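# Flag working duct dampers green using their status sliders

## Task

Four duct dampers stand on the table, each behind a status slider. Some have a blade that has slipped off its shaft and jammed, and this cannot be seen. For each damper that still works, slide its status cover fully across until it shows green. Every faulty damper must still show red. Each damper must end up standing behind its own slider. A cover counts only if it stays in place with no robot contact. When finished, release everything and move both grippers away.

## Robot and tools

Robot: two 7-joint Kinova Gen3 arms, left_arm and right_arm, each ending in a Robotiq 2F-85 two-finger gripper with a wrist camera. Cameras: cam_high (overview), cam_left_wrist, cam_right_wrist, each 504x504 pixels. The arm bases sit at left_arm (+0.052, +0.315, 0) and right_arm (+0.017, -0.269, 0) in metres.

Frames: every pose is in one scene frame. Its origin is on the table top midway between the arms, +z is up, +x points out over the table, and left_arm is on the +y side. The arm names do not refer to image sides. In the gripper's own frame the fingers extend along +z and close along y. The reported end_effector_position is the point the pads reach when closed; closed fingertips stick out about 19 mm past it (about 6 mm when wide open), and closing pushes the tips about 13 mm farther out, so keep that margin above surfaces. Reported hand positions may be slightly off, more so at long reach.

The row: every command that moves something uses a single list of 18 numbers covering both arms: left x, y, z, qw, qx, qy, qz, left gripper position, left gripper speed, then the same nine for the right arm. x, y, z are an absolute target position in metres and qw, qx, qy, qz an absolute target orientation (w first), both in the scene frame; this is a pose, not an offset. Gripper position runs -1 to +1: +1 fully open (85 mm), 0 about 41 mm, about -0.8 pads touching, -1 squeeze until blocked. Gripper speed runs -1 to +1: about 20, 85 and 150 mm/s at -1, 0, +1. To keep an arm still, resend its last reported pose and its current gripper numbers; a 0 in the gripper slots is a real command. To hold orientation, keep sending the same quaternion rather than copying a drifted reported one.

execute_actions: argument actions is a list with zero or one item, plus optional pictures (true/false). Empty list: just report state. {"rows": [...], "steps": n}: up to 15 rows and n at most 15 control steps of 1/30 s; each row drives one step and the last row repeats to fill. {"steps": n} alone: wait until n steps (max 300) have elapsed since the last result, thinking time included. A call rejected for any reason sends nothing. A target more than 0.6 m from the arm's last reported position along any gripper axis is rejected. Each step, the commanded pose is also trimmed to within 70 mm and 16 degrees of the measured one, so far targets need several calls; position wins over orientation if both cannot be met.

move: target is one 18-number row of absolute poses as above; speed in m/s from 0.002 to 0.5 (default 0.25), with turning capped at double that in rad/s. Both grippers travel straight lines that finish together, lasting 0.5 to 10 s; longer ones stop at 10 s short of the goal. Gripper numbers are applied at the start. Paths ignore obstacles and the other arm, and grippers can lag, wander or overshoot speed near full stretch. The result adds a move: line stating the ending (done, off_target, moving, held, fault) and active limits (paced means the pose was clipped; held means a safety check stopped some steps, after which motion may jump fast), plus each gripper's distance to its target.

wait: seconds from 0 to 10; nothing new is commanded.
zoom_image: camera (one of the three names) and region [x0, y0, x1, y1] in pixels from the top-left, at most 504 by 504.
read_manual: section "licences" only; returns licence text, no motion.
finished_scene: scene is the current scene number; ends and grades it, cannot be undone.

Reading results: the state line lists each gripper's position and quaternion. A Hand target line shows where the controller is steering. HELD marks steps where the row was not sent, and pose unreachable names an arm whose command was altered by the clearance check. position_measured_pct is roughly 50 minus 50 times the gripper position number (0 = fully open); stopping short of the request under about 90 means something is gripped or in the way, about 90 means the pads met. Once still, fingers stay put until the position number changes by 0.01 or more, but re-close by themselves if the object shifts or slips. A Joint torques line gives holding torque per joint. MOTOR HOT appears from 60 °C; at 75 °C an OVER-TEMPERATURE FAULT lets that arm sag.

Hazards: a TORQUE FAULT (joint load limits 49.6 N m for the first four joints, 31.2 N m for the last three) freezes the arm for 10 s and drops the rest of the call. Full grip force is about 190 to 235 N per pad. Faster contact hits harder and a target set deeper past the contact presses harder, so approach the slider covers and dampers slowly with modest overshoot. Do not knock anything off the table, tip a damper over, or let the arms collide. Since faults cannot be seen, the working state has to be found by physically trying each damper; set only the working ones green and make sure each cover stays put after release before clearing away.

Each tool is called after "Request:" in YAML: its name, and indented under it one key for each argument.

## Session

Request:
execute_actions:
  actions: []

Request:
zoom_image:
  camera: "cam_high"
  region: [100,150,400,400]

Scene clock: 0.00 s of 6600.00 s.
left_arm: end_effector_position=(+0.2836, +0.3196, +0.2677) position_measured_pct=0.0 end_effector_quat_wxyz=(-0.078, +0.883, -0.463, -0.007) | right_arm: end_effector_position=(+0.2242, -0.3622, +0.2633) position_measured_pct=0.0 end_effector_quat_wxyz=(+0.588, +0.637, -0.498, -0.025)
Joint positions: left_arm=[ 0.077 -0.173 -0.11   2.149 -0.186  1.125  3.92 ] | right_arm=[ 0.097  0.685 -0.492  1.921  0.525  1.92   2.531]
Joint velocities: left_arm=[ 0.001 -0.    -0.    -0.001 -0.003 -0.     0.   ] | right_arm=[-0.    -0.001  0.    -0.     0.001  0.    -0.001]
Joint torques (N m, as the joint torque sensors report them, + toward a larger angle): no reading
Hand target (left_arm): +0.284, +0.320, +0.268; -0.078, +0.883, -0.463, -0.007
Hand target (right_arm): +0.224, -0.362, +0.263; +0.588, +0.637, -0.498, -0.025

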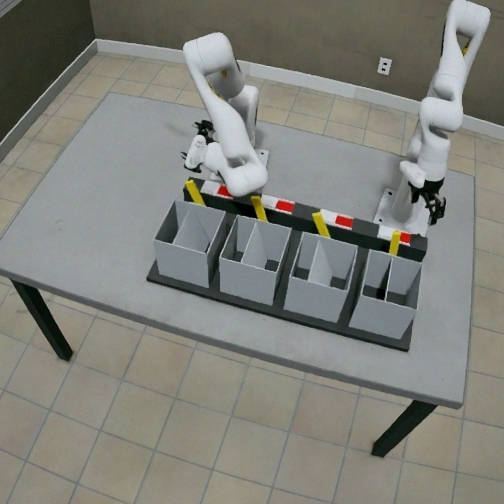

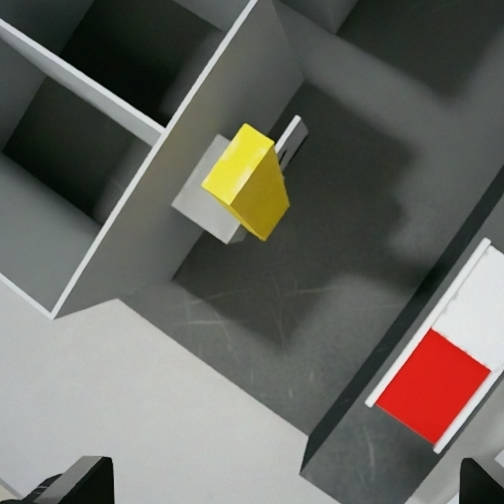

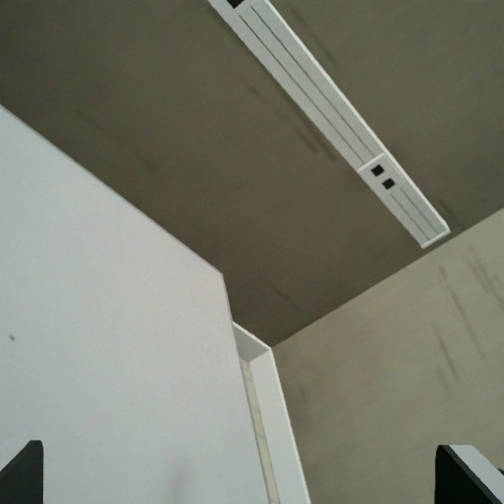

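Region (100, 150, 400, 400) of cam_high's 504x504 image, scaled by 1.680, with more detail than that image has.

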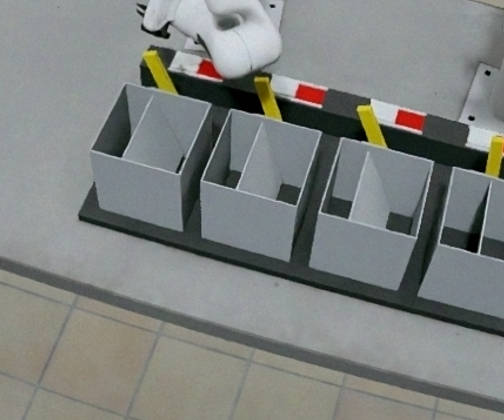

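Request:
move:
  target: [0.25,0.3,0.42,0,1,0,0,-1,0,0.25,-0.25,0.42,0,1,0,0,-1,0]

Request:
move:
  target: [0.25,0.2,0.42,0,1,0,0,-1,0,0.25,-0.15,0.42,0,1,0,0,-1,0]

Scene clock: 8.13 s of 6600.00 s.
left_arm: end_effector_position=(+0.2501, +0.3002, +0.4198) position_measured_pct=91.7 end_effector_quat_wxyz=(-0.000, +1.000, +0.000, -0.000) | right_arm: end_effector_position=(+0.2504, -0.2502, +0.4208) position_measured_pct=91.7 end_effector_quat_wxyz=(-0.001, +1.000, +0.001, +0.000)
Joint positions: left_arm=[-0.096 -0.273 -0.051  1.713 -0.015  1.702  4.693] | right_arm=[ 0.483 -0.192 -0.394  1.642 -0.075  1.676  4.663]
Joint velocities: left_arm=[-0.001  0.     0.    -0.003  0.     0.002  0.003] | right_arm=[-0.    -0.     0.005 -0.002 -0.005  0.002  0.008]
Joint torques (N m, as the joint torque sensors report them, + toward a larger angle): left_arm=[-0.12 -3.73 -0.33 -8.97  0.24  0.31 -0.13] | right_arm=[-0.85 -4.79  0.76 -8.63 -0.57 -0.7   0.52]
Hand target (left_arm): +0.250, +0.300, +0.420; -0.000, +1.000, +0.001, -0.000
Hand target (right_arm): +0.250, -0.250, +0.421; -0.001, +1.000, +0.001, +0.000
Off the commanded pose (left_arm): 0.000 m, 0 deg.
Off the commanded pose (right_arm): 0.001 m, 0 deg.
After step 90, 1.17 s passed at rest.
move: done

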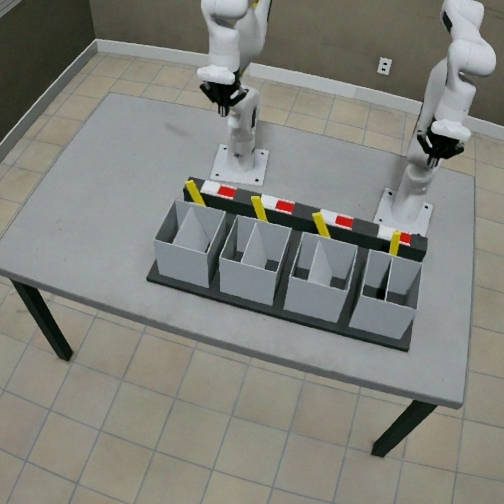

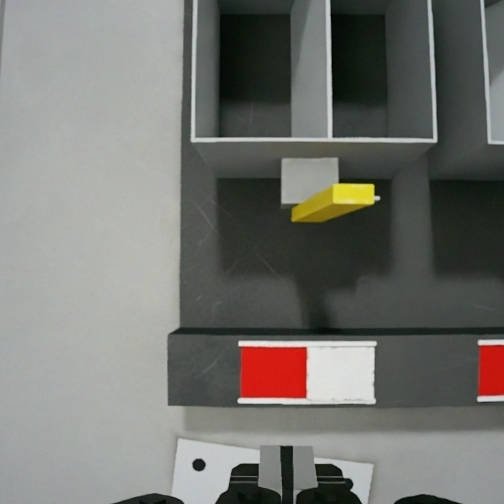

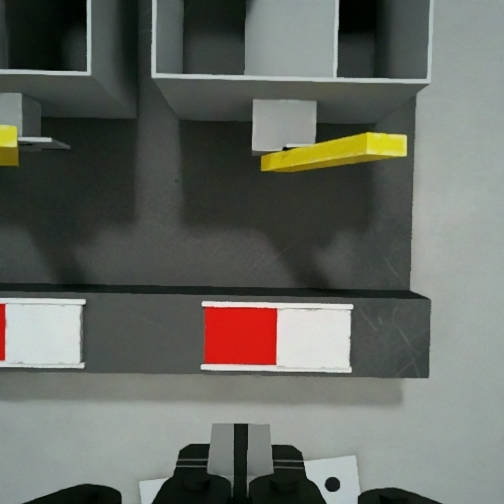

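Scene clock: 9.10 s of 6600.00 s.
left_arm: end_effector_position=(+0.2497, +0.2000, +0.4201) position_measured_pct=91.7 end_effector_quat_wxyz=(+0.000, +1.000, +0.000, +0.000) | right_arm: end_effector_position=(+0.2498, -0.1500, +0.4201) position_measured_pct=91.7 end_effector_quat_wxyz=(-0.000, +1.000, -0.000, -0.000)
Joint positions: left_arm=[-0.023 -0.224  0.223  1.672  0.05   1.688  5.04 ] | right_arm=[ 0.38  -0.134 -0.663  1.586 -0.084  1.662  4.287]
Joint velocities: left_arm=[ 0.002  0.006  0.005 -0.001 -0.002  0.     0.005] | right_arm=[-0.002  0.008 -0.008 -0.004  0.003  0.002 -0.009]
Joint torques (N m, as the joint torque sensors report them, + toward a larger angle): left_arm=[-0.45 -4.51 -0.8  -9.13  0.26  0.22 -0.31] | right_arm=[-1.04 -5.12  0.85 -8.89 -0.57 -0.47  0.25]
Hand target (left_arm): +0.250, +0.200, +0.420; +0.000, +1.000, +0.000, +0.000
Hand target (right_arm): +0.250, -0.150, +0.420; -0.000, +1.000, -0.000, -0.000
Off the commanded pose (left_arm): 0.000 m, 0 deg.
Off the commanded pose (right_arm): 0.000 m, 0 deg.
move: done

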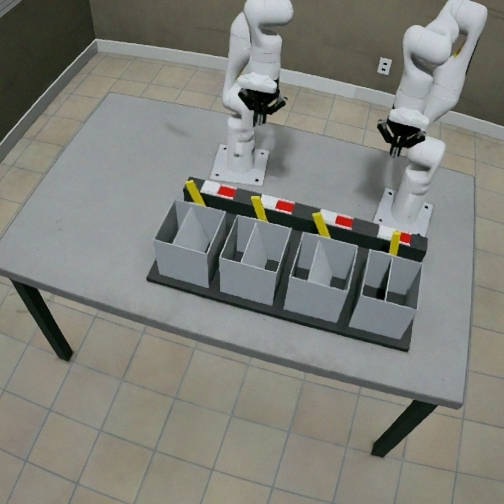

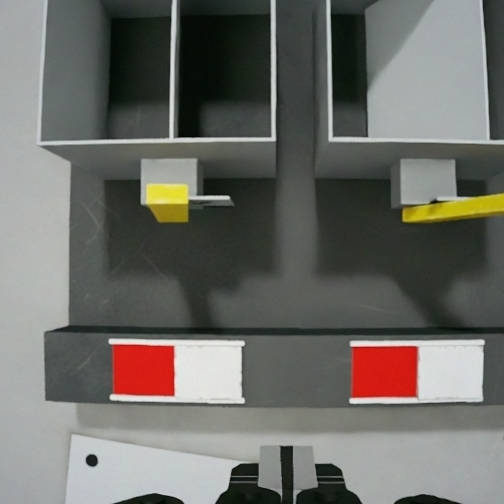

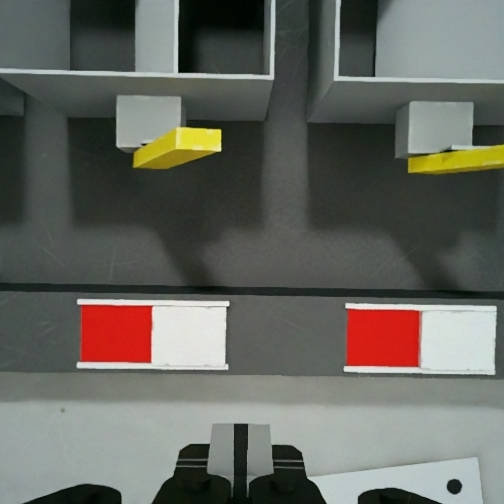

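Request:
move:
  target: [0.348,0.33,0.29,0,1,0,0,-1,0,0.348,-0.24,0.29,0,1,0,0,-1,0]

Request:
move:
  target: [0.348,0.33,0.225,0,1,0,0,-1,0,0.348,-0.24,0.215,0,1,0,0,-1,0]

Request:
move:
  target: [0.348,0.24,0.225,0,1,0,0,-1,0,0.348,-0.345,0.215,0,1,0,0,-1,0]
  speed: 0.06

Scene clock: 16.13 s of 6600.00 s.
left_arm: end_effector_position=(+0.3479, +0.3297, +0.2903) position_measured_pct=91.7 end_effector_quat_wxyz=(-0.000, +1.000, -0.000, -0.000) | right_arm: end_effector_position=(+0.3483, -0.2402, +0.2901) position_measured_pct=91.7 end_effector_quat_wxyz=(+0.000, +1.000, -0.001, +0.000)
Joint positions: left_arm=[-0.194 -0.002 -0.067  1.91  -0.     1.234  4.579] | right_arm=[ 0.473  0.107 -0.549  1.807  0.06   1.243  4.48 ]
Joint velocities: left_arm=[-0.001  0.007 -0.002 -0.    -0.001 -0.003 -0.003] | right_arm=[ 0.     0.006  0.001  0.001  0.001 -0.002  0.001]
Joint torques (N m, as the joint torque sensors report them, + toward a larger angle): left_arm=[-0.44 -9.14 -0.11 -8.89  0.15  0.52 -0.13] | right_arm=[-0.11 -9.73  0.   -8.75 -0.66 -0.4   0.13]
Hand target (left_arm): +0.348, +0.330, +0.290; -0.000, +1.000, -0.000, -0.000
Hand target (right_arm): +0.348, -0.240, +0.290; +0.000, +1.000, -0.001, +0.000
Off the commanded pose (left_arm): 0.000 m, 0 deg.
Off the commanded pose (right_arm): 0.000 m, 0 deg.
After step 90, 2.63 s passed at rest.
move: done

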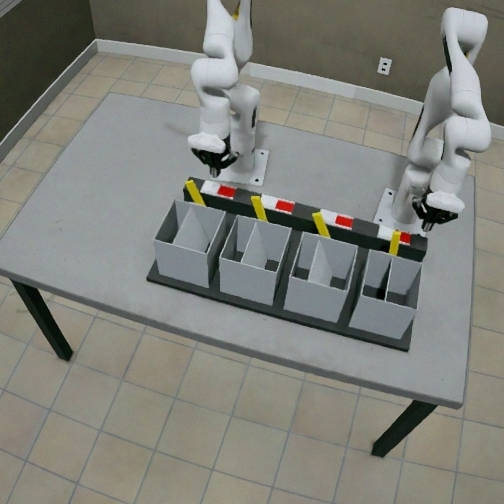

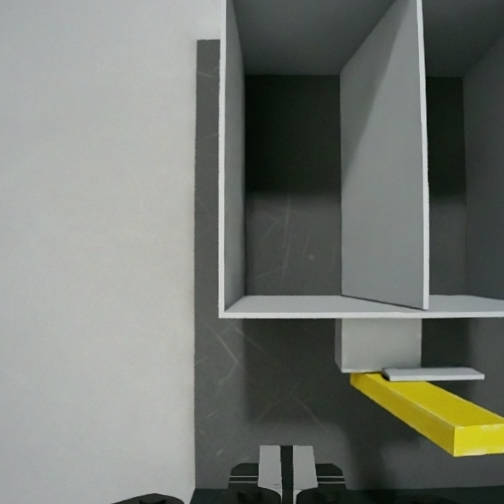

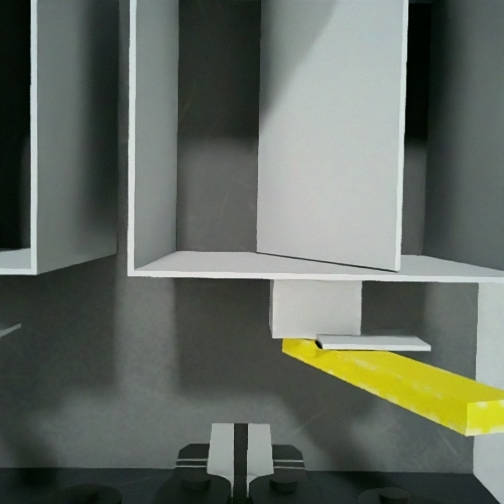

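Scene clock: 17.07 s of 6600.00 s.
left_arm: end_effector_position=(+0.3479, +0.3299, +0.2252) position_measured_pct=91.7 end_effector_quat_wxyz=(+0.000, +1.000, -0.000, +0.000) | right_arm: end_effector_position=(+0.3482, -0.2401, +0.2151) position_measured_pct=91.7 end_effector_quat_wxyz=(+0.000, +1.000, -0.000, +0.000)
Joint positions: left_arm=[-0.196  0.071 -0.071  2.063  0.006  1.007  4.57 ] | right_arm=[ 0.445  0.198 -0.55   1.975  0.123  1.001  4.411]
Joint velocities: left_arm=[ 0.     0.003  0.     0.002 -0.001 -0.003 -0.   ] | right_arm=[-0.002  0.004 -0.001  0.002  0.002 -0.003 -0.004]
Joint torques (N m, as the joint torque sensors report them, + toward a larger angle): left_arm=[-0.4  -9.22 -0.14 -8.18  0.13  0.21  0.04] | right_arm=[ -0.55 -10.11  -1.03  -8.36  -0.42  -0.45   0.39]
Hand target (left_arm): +0.348, +0.330, +0.225; +0.000, +1.000, -0.000, +0.000
Hand target (right_arm): +0.348, -0.240, +0.215; +0.000, +1.000, -0.000, -0.000
Off the commanded pose (left_arm): 0.000 m, 0 deg.
Off the commanded pose (right_arm): 0.000 m, 0 deg.
move: done

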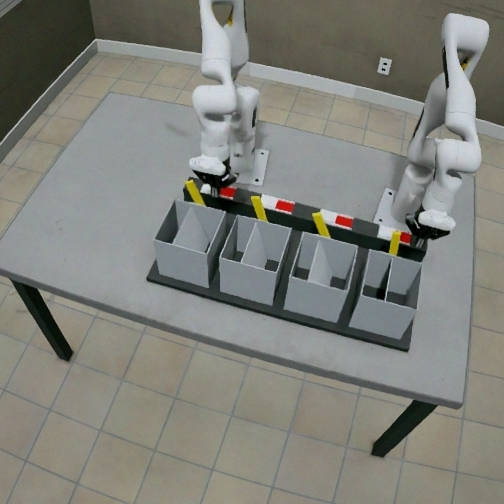

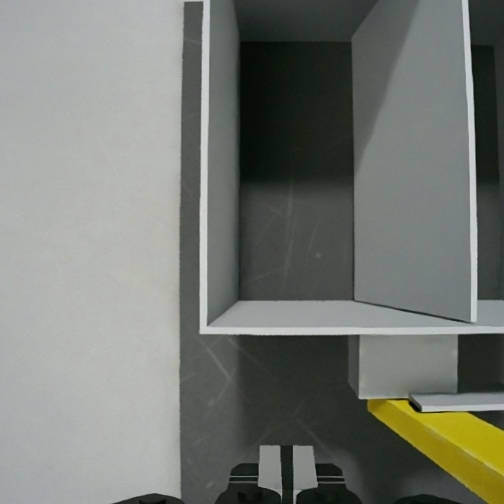

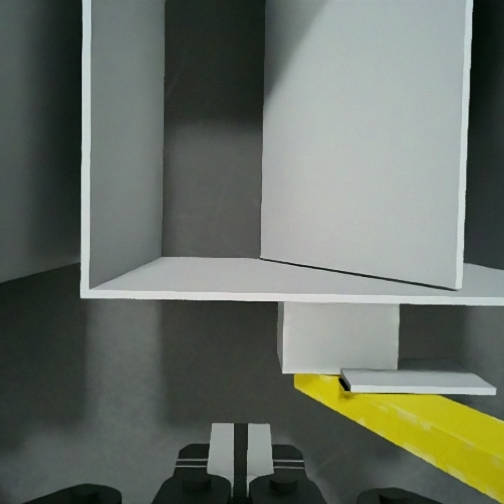

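Scene clock: 19.17 s of 6600.00 s.
left_arm: end_effector_position=(+0.3480, +0.2413, +0.2249) position_measured_pct=91.7 end_effector_quat_wxyz=(-0.000, +1.000, +0.001, +0.000) | right_arm: end_effector_position=(+0.3484, -0.3438, +0.2151) position_measured_pct=91.7 end_effector_quat_wxyz=(-0.000, +1.000, +0.001, +0.001)
Joint positions: left_arm=[-0.019  0.089  0.06   2.045 -0.007  1.008  4.887] | right_arm=[ 0.672  0.204 -0.454  1.958  0.105  1.001  4.746]
Joint velocities: left_arm=[ 0.005  0.002  0.004 -0.002 -0.001 -0.     0.006] | right_arm=[ 0.004  0.     0.005 -0.001 -0.002 -0.001  0.008]
Joint torques (N m, as the joint torque sensors report them, + toward a larger angle): left_arm=[ 0.51 -9.98  0.52 -8.05  0.92  0.01 -0.37] | right_arm=[  0.48 -10.9    0.7   -7.13   0.57  -0.22   0.35]
Hand target (left_arm): +0.348, +0.240, +0.225; +0.000, +1.000, -0.000, +0.000
Hand target (right_arm): +0.348, -0.345, +0.215; +0.000, +1.000, +0.000, +0.000
Off the commanded pose (left_arm): 0.001 m, 0 deg.
Off the commanded pose (right_arm): 0.001 m, 0 deg.
move: done

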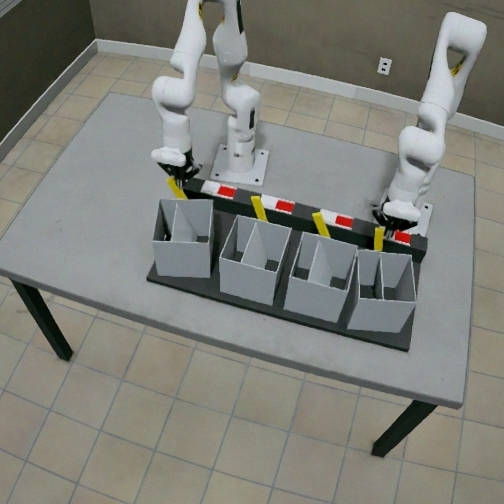

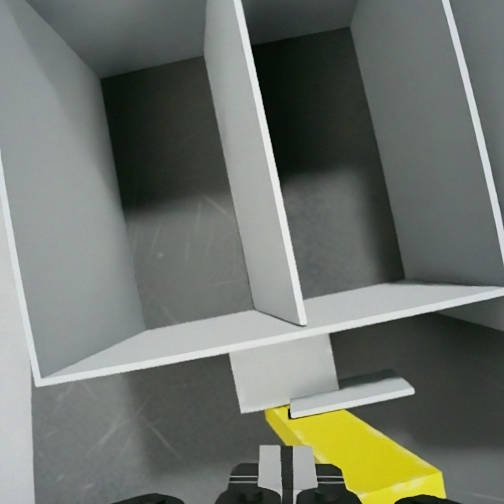

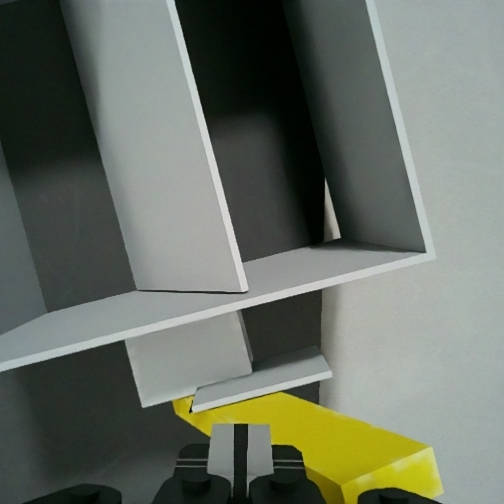

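Request:
move:
  target: [0.352,0.25,0.28,0,1,0,0,-1,0,0.352,-0.335,0.28,0,1,0,0,-1,0]

Request:
move:
  target: [0.352,0.17,0.28,0,1,0,0,-1,0,0.352,-0.44,0.28,0,1,0,0,-1,0]

Request:
move:
  target: [0.352,0.17,0.232,0,1,0,0,-1,0,0.352,-0.44,0.225,0,1,0,0,-1,0]

Request:
move:
  target: [0.348,0.235,0.232,0,1,0,0,-1,0,0.348,-0.365,0.225,0,1,0,0,-1,0]
  speed: 0.06

Scene clock: 24.40 s of 6600.00 s.
left_arm: end_effector_position=(+0.3521, +0.2500, +0.2798) position_measured_pct=91.7 end_effector_quat_wxyz=(-0.000, +1.000, +0.000, -0.000) | right_arm: end_effector_position=(+0.3519, -0.3349, +0.2800) position_measured_pct=91.7 end_effector_quat_wxyz=(-0.000, +1.000, +0.000, +0.000)
Joint positions: left_arm=[-0.04   0.03   0.047  1.913 -0.002  1.199  4.848] | right_arm=[ 0.669  0.132 -0.463  1.811  0.062  1.214  4.762]
Joint velocities: left_arm=[-0.002 -0.001  0.001 -0.003 -0.001  0.003 -0.001] | right_arm=[-0.    -0.002 -0.    -0.004  0.     0.004  0.001]
Joint torques (N m, as the joint torque sensors report them, + toward a larger angle): left_arm=[-0.9  -9.12 -0.17 -8.21  0.1   0.23 -0.16] | right_arm=[ -0.54 -10.35  -0.77  -8.33  -0.64  -0.7    0.51]
Hand target (left_arm): +0.352, +0.250, +0.280; -0.000, +1.000, +0.000, -0.000
Hand target (right_arm): +0.352, -0.335, +0.280; -0.000, +1.000, +0.000, +0.000
Off the commanded pose (left_arm): 0.000 m, 0 deg.
Off the commanded pose (right_arm): 0.000 m, 0 deg.
After step 90, 1.33 s passed at rest.
move: done

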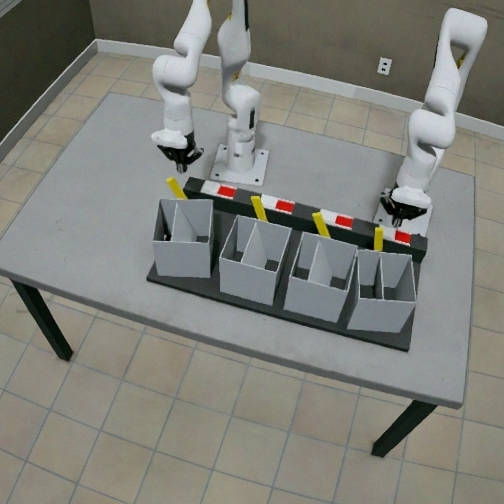

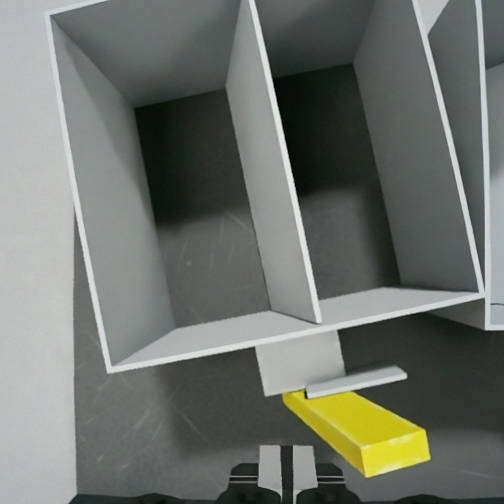

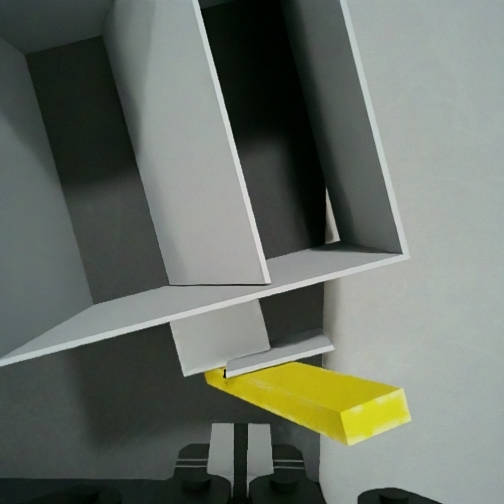

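Scene clock: 25.37 s of 6600.00 s.
left_arm: end_effector_position=(+0.3519, +0.1701, +0.2801) position_measured_pct=91.7 end_effector_quat_wxyz=(+0.000, +1.000, +0.000, +0.000) | right_arm: end_effector_position=(+0.3520, -0.4401, +0.2801) position_measured_pct=91.7 end_effector_quat_wxyz=(+0.000, +1.000, +0.000, +0.000)
Joint positions: left_arm=[ 0.098  0.088  0.164  1.85  -0.015  1.203  5.108] | right_arm=[ 0.837  0.205 -0.358  1.718  0.077  1.231  5.035]
Joint velocities: left_arm=[ 0.001  0.003  0.002 -0.001 -0.003  0.001  0.003] | right_arm=[ 0.003  0.004  0.002 -0.002 -0.     0.     0.003]
Joint torques (N m, as the joint torque sensors report them, + toward a larger angle): left_arm=[ -0.66 -11.03   0.1   -7.99   0.18  -0.07  -0.27] | right_arm=[ -0.25 -11.99  -0.74  -8.84  -0.36  -0.38   0.33]
Hand target (left_arm): +0.352, +0.170, +0.280; +0.000, +1.000, -0.000, +0.000
Hand target (right_arm): +0.352, -0.440, +0.280; +0.000, +1.000, +0.000, +0.000
Off the commanded pose (left_arm): 0.000 m, 0 deg.
Off the commanded pose (right_arm): 0.000 m, 0 deg.
move: done

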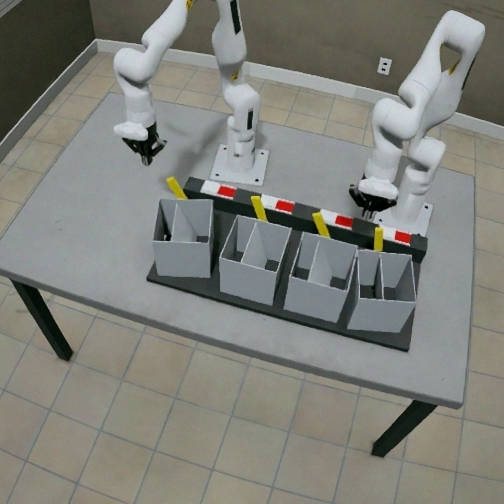

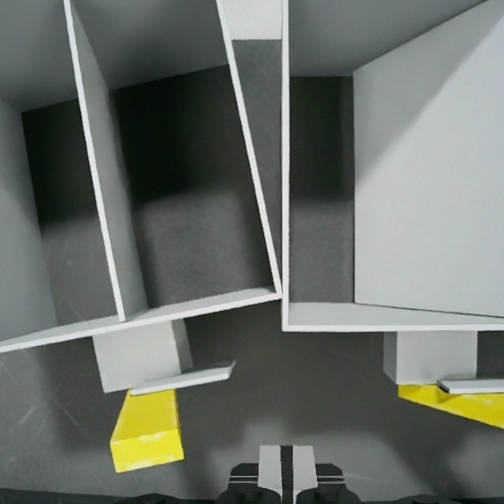

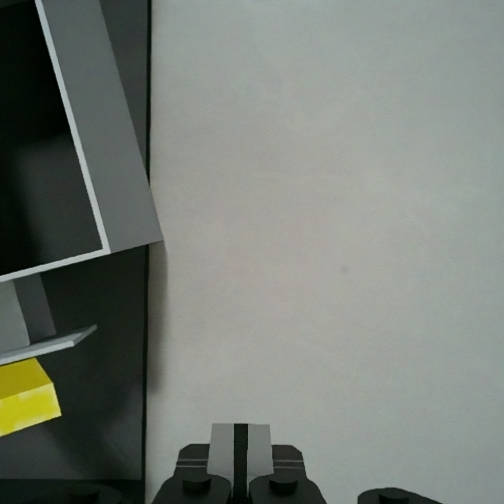

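Scene clock: 26.23 s of 6600.00 s.
left_arm: end_effector_position=(+0.3519, +0.1700, +0.2322) position_measured_pct=91.7 end_effector_quat_wxyz=(+0.000, +1.000, -0.000, +0.000) | right_arm: end_effector_position=(+0.3521, -0.4401, +0.2251) position_measured_pct=91.7 end_effector_quat_wxyz=(+0.000, +1.000, -0.000, +0.000)
Joint positions: left_arm=[ 0.105  0.142  0.163  1.958 -0.026  1.043  5.12 ] | right_arm=[ 0.828  0.263 -0.356  1.836  0.104  1.061  5.006]
Joint velocities: left_arm=[ 0.001  0.004  0.     0.003  0.001 -0.004  0.001] | right_arm=[-0.001  0.003 -0.     0.003  0.001 -0.004 -0.004]
Joint torques (N m, as the joint torque sensors report them, + toward a larger angle): left_arm=[ -0.33 -11.13   0.13  -7.92   0.23  -0.03   0.21] | right_arm=[ -0.46 -12.28  -0.47  -8.45  -0.68  -0.52   0.3 ]
Hand target (left_arm): +0.352, +0.170, +0.232; +0.000, +1.000, -0.000, -0.000
Hand target (right_arm): +0.352, -0.440, +0.225; +0.000, +1.000, -0.000, -0.000
Off the commanded pose (left_arm): 0.000 m, 0 deg.
Off the commanded pose (right_arm): 0.000 m, 0 deg.
move: done

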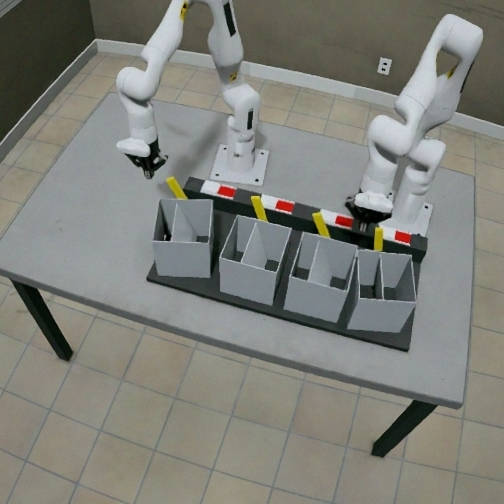

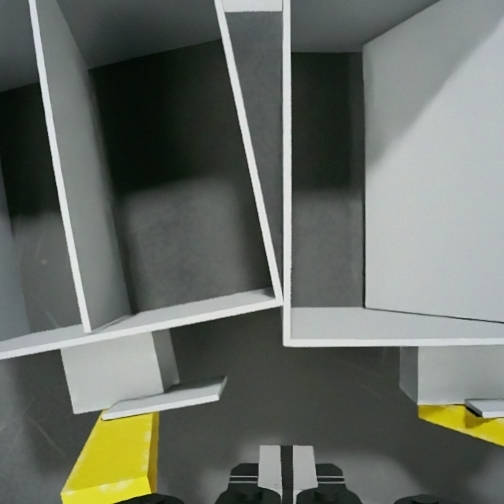

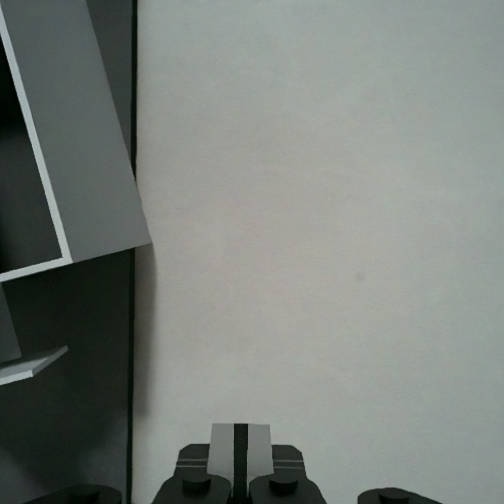

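Scene clock: 27.83 s of 6600.00 s.
left_arm: end_effector_position=(+0.3478, +0.2337, +0.2320) position_measured_pct=91.7 end_effector_quat_wxyz=(+0.001, +1.000, -0.001, -0.000) | right_arm: end_effector_position=(+0.3476, -0.3664, +0.2251) position_measured_pct=91.7 end_effector_quat_wxyz=(+0.001, +1.000, -0.001, -0.000)
Joint positions: left_arm=[-0.02   0.083  0.084  2.026 -0.007  1.034  4.906] | right_arm=[ 0.704  0.199 -0.417  1.924  0.095  1.038  4.818]
Joint velocities: left_arm=[-0.002 -0.001 -0.005  0.001 -0.001 -0.    -0.006] | right_arm=[-0.003 -0.001 -0.005  0.001  0.    -0.    -0.006]
Joint torques (N m, as the joint torque sensors report them, + toward a larger angle): left_arm=[-1.57 -9.68 -0.92 -8.04 -0.61  0.03 -0.03] | right_arm=[ -0.73 -10.24  -1.4   -7.87  -1.15  -0.76   0.  ]
Hand target (left_arm): +0.348, +0.235, +0.232; -0.000, +1.000, +0.000, -0.000
Hand target (right_arm): +0.348, -0.365, +0.225; -0.000, +1.000, -0.000, -0.000
Off the commanded pose (left_arm): 0.001 m, 0 deg.
Off the commanded pose (right_arm): 0.001 m, 0 deg.
move: done

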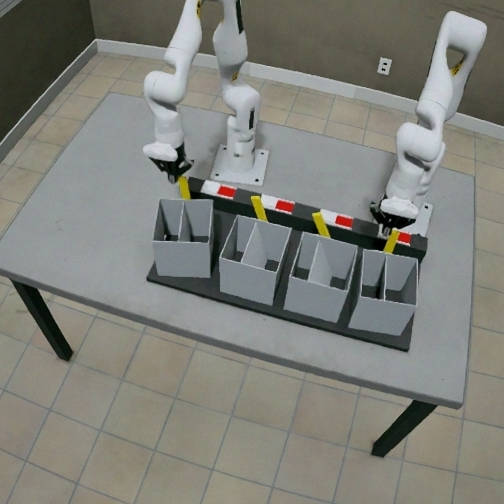

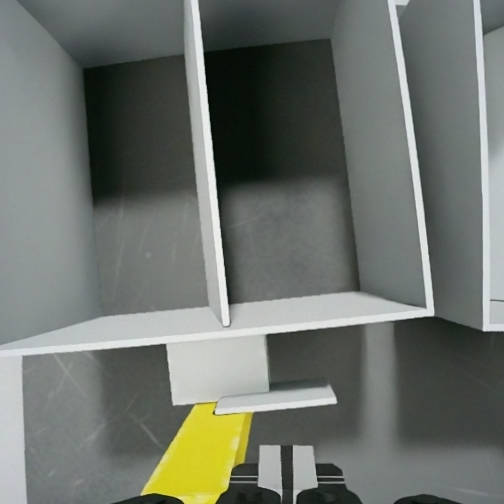

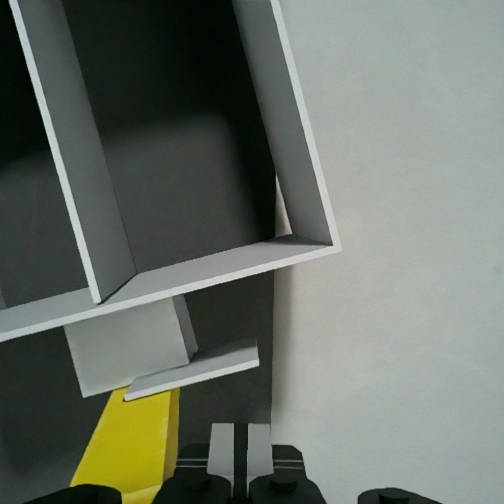

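Request:
move:
  target: [0.345,0.257,0.236,0,1,0,0,-1,0,0.345,-0.303,0.238,0,1,0,0,-1,0]
  speed: 0.06

Request:
move:
  target: [0.348,0.25,0.32,0,1,0,0,-1,0,0.348,-0.31,0.3,0,1,0,0,-1,0]

Request:
move:
  target: [0.348,0.005,0.28,0,1,0,0,-1,0,0.348,-0.18,0.28,0,1,0,0,-1,0]

Request:
move:
  target: [0.348,0.005,0.232,0,1,0,0,-1,0,0.348,-0.18,0.236,0,1,0,0,-1,0]

Request:
move:
  target: [0.348,0.055,0.238,0,1,0,0,-1,0,0.348,-0.13,0.24,0,1,0,0,-1,0]
  speed: 0.05

Scene clock: 34.37 s of 6600.00 s.
left_arm: end_effector_position=(+0.3449, +0.2561, +0.2358) position_measured_pct=91.7 end_effector_quat_wxyz=(+0.000, +1.000, -0.001, -0.000) | right_arm: end_effector_position=(+0.3447, -0.3042, +0.2379) position_measured_pct=91.7 end_effector_quat_wxyz=(+0.001, +1.000, -0.001, -0.000)
Joint positions: left_arm=[-0.062  0.06   0.052  2.037 -0.002  1.046  4.83 ] | right_arm=[ 0.592  0.153 -0.482  1.936  0.081  1.072  4.648]
Joint velocities: left_arm=[-0.002 -0.001 -0.001  0.    -0.     0.    -0.002] | right_arm=[-0.004 -0.001 -0.005 -0.001 -0.     0.001 -0.006]
Joint torques (N m, as the joint torque sensors report them, + toward a larger angle): left_arm=[-0.87 -9.59 -1.01 -8.4  -0.17  0.02  0.  ] | right_arm=[ -1.65 -10.26  -1.33  -8.52  -1.28  -0.34   0.01]
Hand target (left_arm): +0.345, +0.257, +0.236; -0.000, +1.000, +0.000, -0.000
Hand target (right_arm): +0.345, -0.303, +0.238; -0.000, +1.000, +0.000, -0.000
Off the commanded pose (left_arm): 0.001 m, 0 deg.
Off the commanded pose (right_arm): 0.001 m, 0 deg.
After step 90, 2.13 s passed at rest.
move: done

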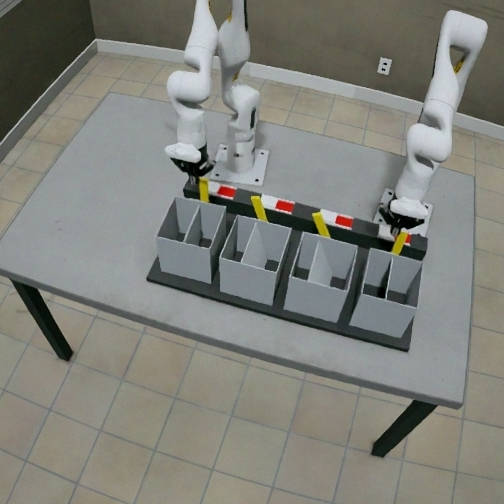

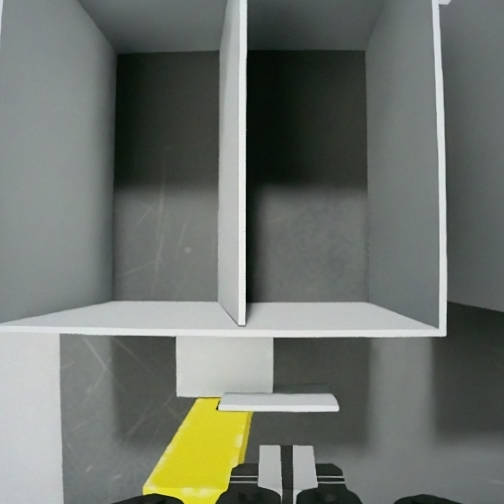

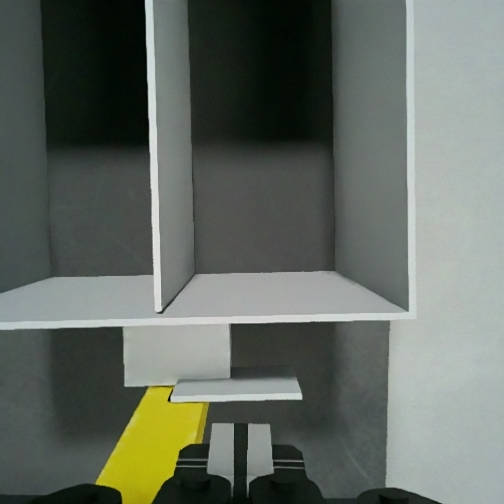

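Scene clock: 35.30 s of 6600.00 s.
left_arm: end_effector_position=(+0.3481, +0.2500, +0.3199) position_measured_pct=91.7 end_effector_quat_wxyz=(-0.000, +1.000, +0.000, +0.000) | right_arm: end_effector_position=(+0.3479, -0.3099, +0.3000) position_measured_pct=91.7 end_effector_quat_wxyz=(-0.000, +1.000, +0.000, +0.000)
Joint positions: left_arm=[-0.056 -0.01   0.062  1.82   0.     1.332  4.847] | right_arm=[ 0.616  0.096 -0.472  1.782  0.045  1.274  4.708]
Joint velocities: left_arm=[-0.001  0.    -0.    -0.004  0.     0.004 -0.   ] | right_arm=[ 0.001 -0.001  0.001 -0.002 -0.     0.002  0.001]
Joint torques (N m, as the joint torque sensors report them, + toward a larger angle): left_arm=[-0.48 -9.03 -0.78 -8.43  0.12  0.   -0.29] | right_arm=[-0.29 -9.87 -0.24 -8.49 -0.5  -0.62  0.24]
Hand target (left_arm): +0.348, +0.250, +0.320; -0.000, +1.000, +0.000, +0.000
Hand target (right_arm): +0.348, -0.310, +0.300; -0.000, +1.000, +0.000, +0.000
Off the commanded pose (left_arm): 0.000 m, 0 deg.
Off the commanded pose (right_arm): 0.000 m, 0 deg.
move: done

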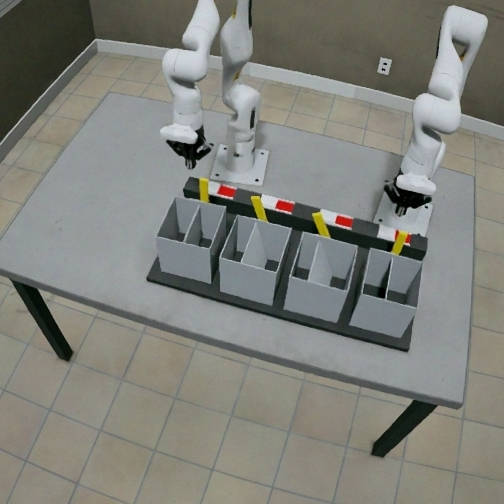

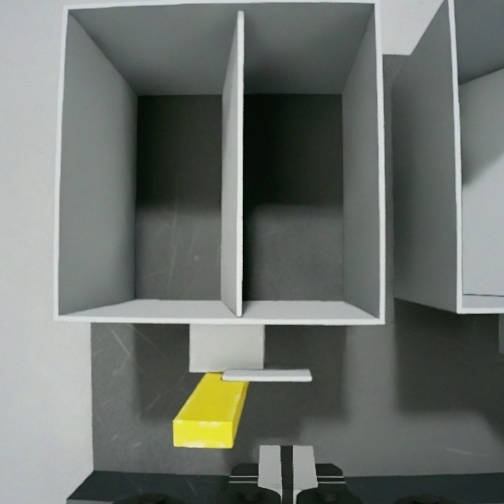

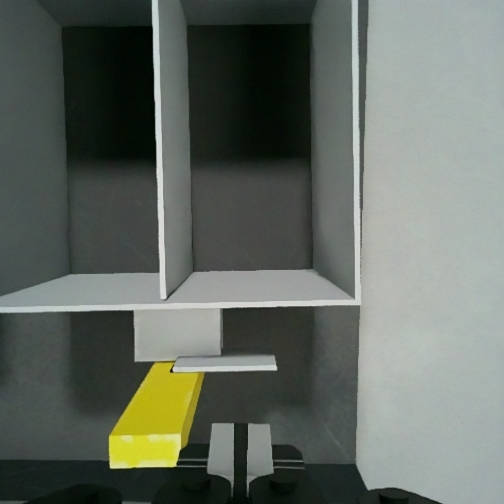

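Scene clock: 36.87 s of 6600.00 s.
left_arm: end_effector_position=(+0.3475, +0.0050, +0.2803) position_measured_pct=91.7 end_effector_quat_wxyz=(+0.001, +1.000, +0.000, +0.000) | right_arm: end_effector_position=(+0.3480, -0.1798, +0.2800) position_measured_pct=91.7 end_effector_quat_wxyz=(-0.000, +1.000, -0.000, -0.000)
Joint positions: left_arm=[ 0.37   0.317  0.347  1.578 -0.111  1.264  5.575] | right_arm=[ 0.353  0.151 -0.63   1.802  0.094  1.219  4.27 ]
Joint velocities: left_arm=[ 0.004  0.008  0.001 -0.003 -0.003  0.002  0.003] | right_arm=[-0.002  0.002 -0.002 -0.     0.001  0.    -0.001]
Joint torques (N m, as the joint torque sensors report them, + toward a larger angle): left_arm=[ -0.26 -15.31   1.12  -8.69   0.28  -0.24  -0.42] | right_arm=[-0.98 -9.98 -0.42 -8.73 -0.51 -0.41 -0.15]
Hand target (left_arm): +0.347, +0.005, +0.280; +0.001, +1.000, -0.000, +0.000
Hand target (right_arm): +0.348, -0.180, +0.280; -0.000, +1.000, -0.000, -0.000
Off the commanded pose (left_arm): 0.001 m, 0 deg.
Off the commanded pose (right_arm): 0.000 m, 0 deg.
move: done

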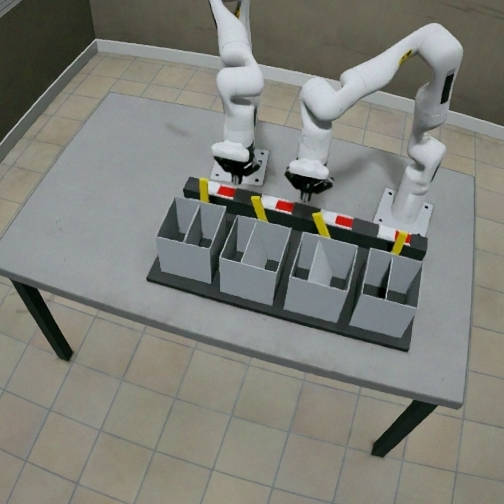

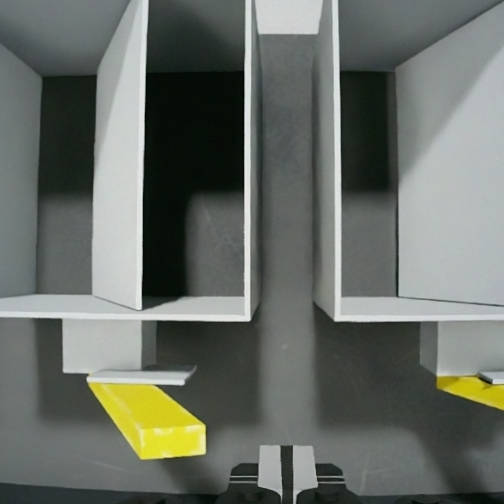

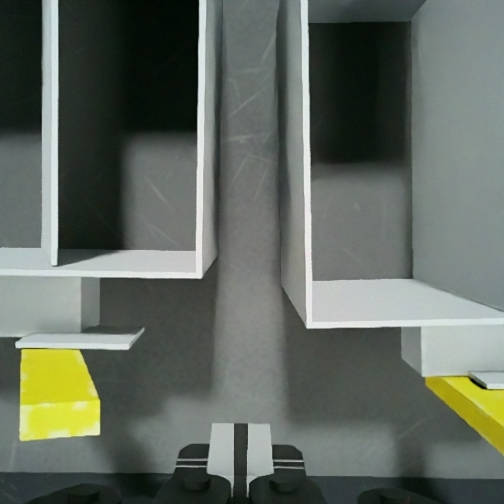

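Scene clock: 37.70 s of 6600.00 s.
left_arm: end_effector_position=(+0.3479, +0.0050, +0.2322) position_measured_pct=91.7 end_effector_quat_wxyz=(+0.000, +1.000, -0.000, -0.000) | right_arm: end_effector_position=(+0.3481, -0.1801, +0.2361) position_measured_pct=91.7 end_effector_quat_wxyz=(+0.000, +1.000, -0.000, +0.000)
Joint positions: left_arm=[ 0.379  0.363  0.338  1.678 -0.131  1.123  5.593] | right_arm=[ 0.335  0.202 -0.628  1.901  0.134  1.08   4.227]
Joint velocities: left_arm=[ 0.001  0.003  0.     0.004 -0.001 -0.005  0.   ] | right_arm=[-0.002  0.005 -0.001  0.003  0.002 -0.004 -0.004]
Joint torques (N m, as the joint torque sensors report them, + toward a larger angle): left_arm=[  0.06 -15.62   1.1   -7.99   0.09  -0.01   0.04] | right_arm=[ -0.93 -10.55  -0.72  -8.56  -0.44  -0.4    0.4 ]
Hand target (left_arm): +0.348, +0.005, +0.232; +0.000, +1.000, -0.000, -0.000
Hand target (right_arm): +0.348, -0.180, +0.236; +0.000, +1.000, -0.000, -0.000
Off the commanded pose (left_arm): 0.000 m, 0 deg.
Off the commanded pose (right_arm): 0.000 m, 0 deg.
move: done

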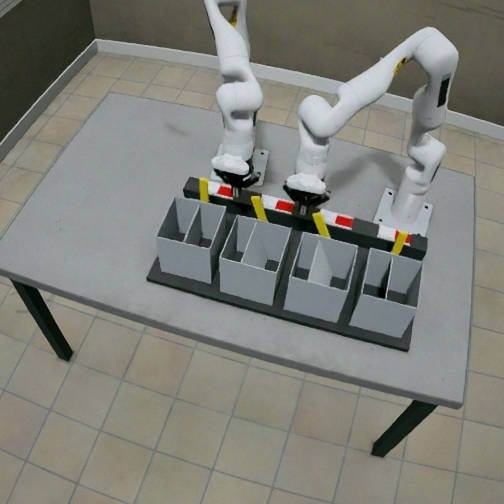

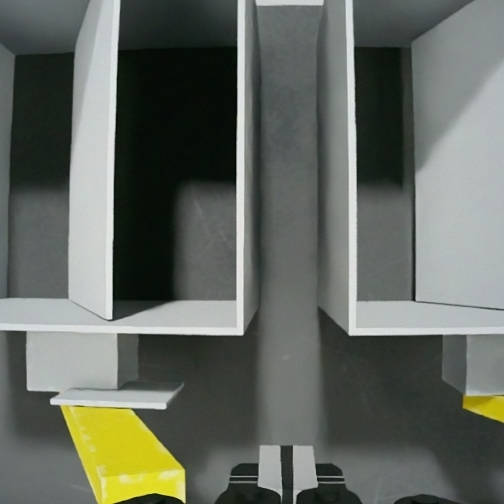

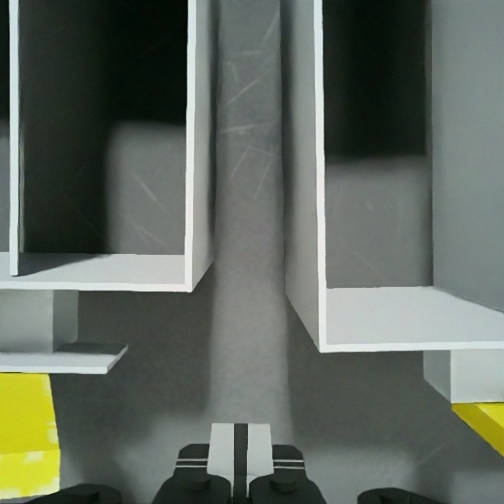

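Scene clock: 39.03 s of 6600.00 s.
left_arm: end_effector_position=(+0.3482, +0.0501, +0.2416) position_measured_pct=91.7 end_effector_quat_wxyz=(+0.005, +1.000, -0.002, +0.004) | right_arm: end_effector_position=(+0.3481, -0.1316, +0.2401) position_measured_pct=91.7 end_effector_quat_wxyz=(+0.001, +1.000, -0.001, -0.000)
Joint positions: left_arm=[ 0.283  0.273  0.326  1.769 -0.094  1.103  5.475] | right_arm=[ 0.215  0.241 -0.66   1.847  0.166  1.11   4.066]
Joint velocities: left_arm=[-0.005 -0.006 -0.004  0.005  0.002  0.    -0.005] | right_arm=[-0.005  0.005 -0.004 -0.003  0.003  0.001 -0.006]
Joint torques (N m, as the joint torque sensors report them, + toward a larger angle): left_arm=[-2.67 -9.57 -1.93 -4.14 -1.34  0.75 -0.42] | right_arm=[ -1.39 -10.88  -1.79  -8.32  -1.34  -0.91   0.26]
Hand target (left_arm): +0.348, +0.055, +0.238; -0.000, +1.000, -0.000, -0.000
Hand target (right_arm): +0.348, -0.130, +0.240; -0.000, +1.000, -0.000, -0.000
Off the commanded pose (left_arm): 0.006 m, 1 deg.
Off the commanded pose (right_arm): 0.002 m, 0 deg.
move: off_target (left_arm)

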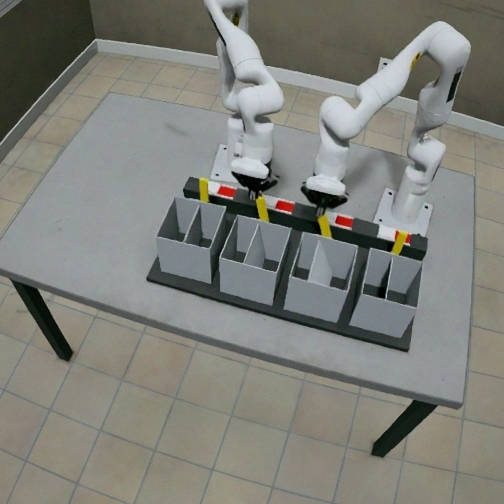

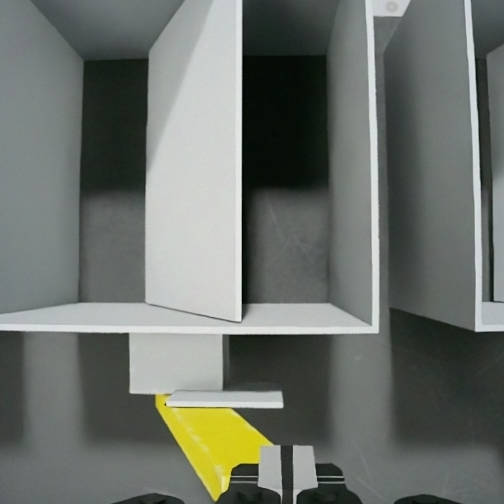

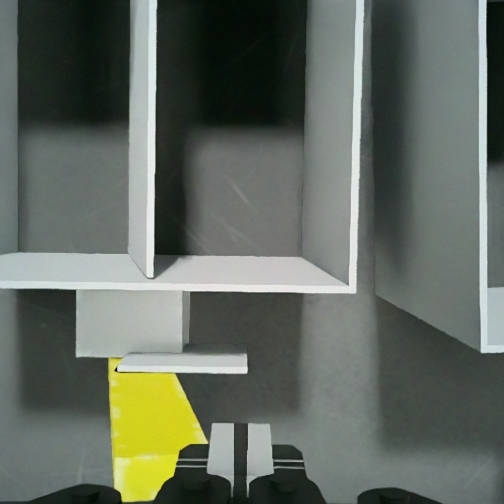

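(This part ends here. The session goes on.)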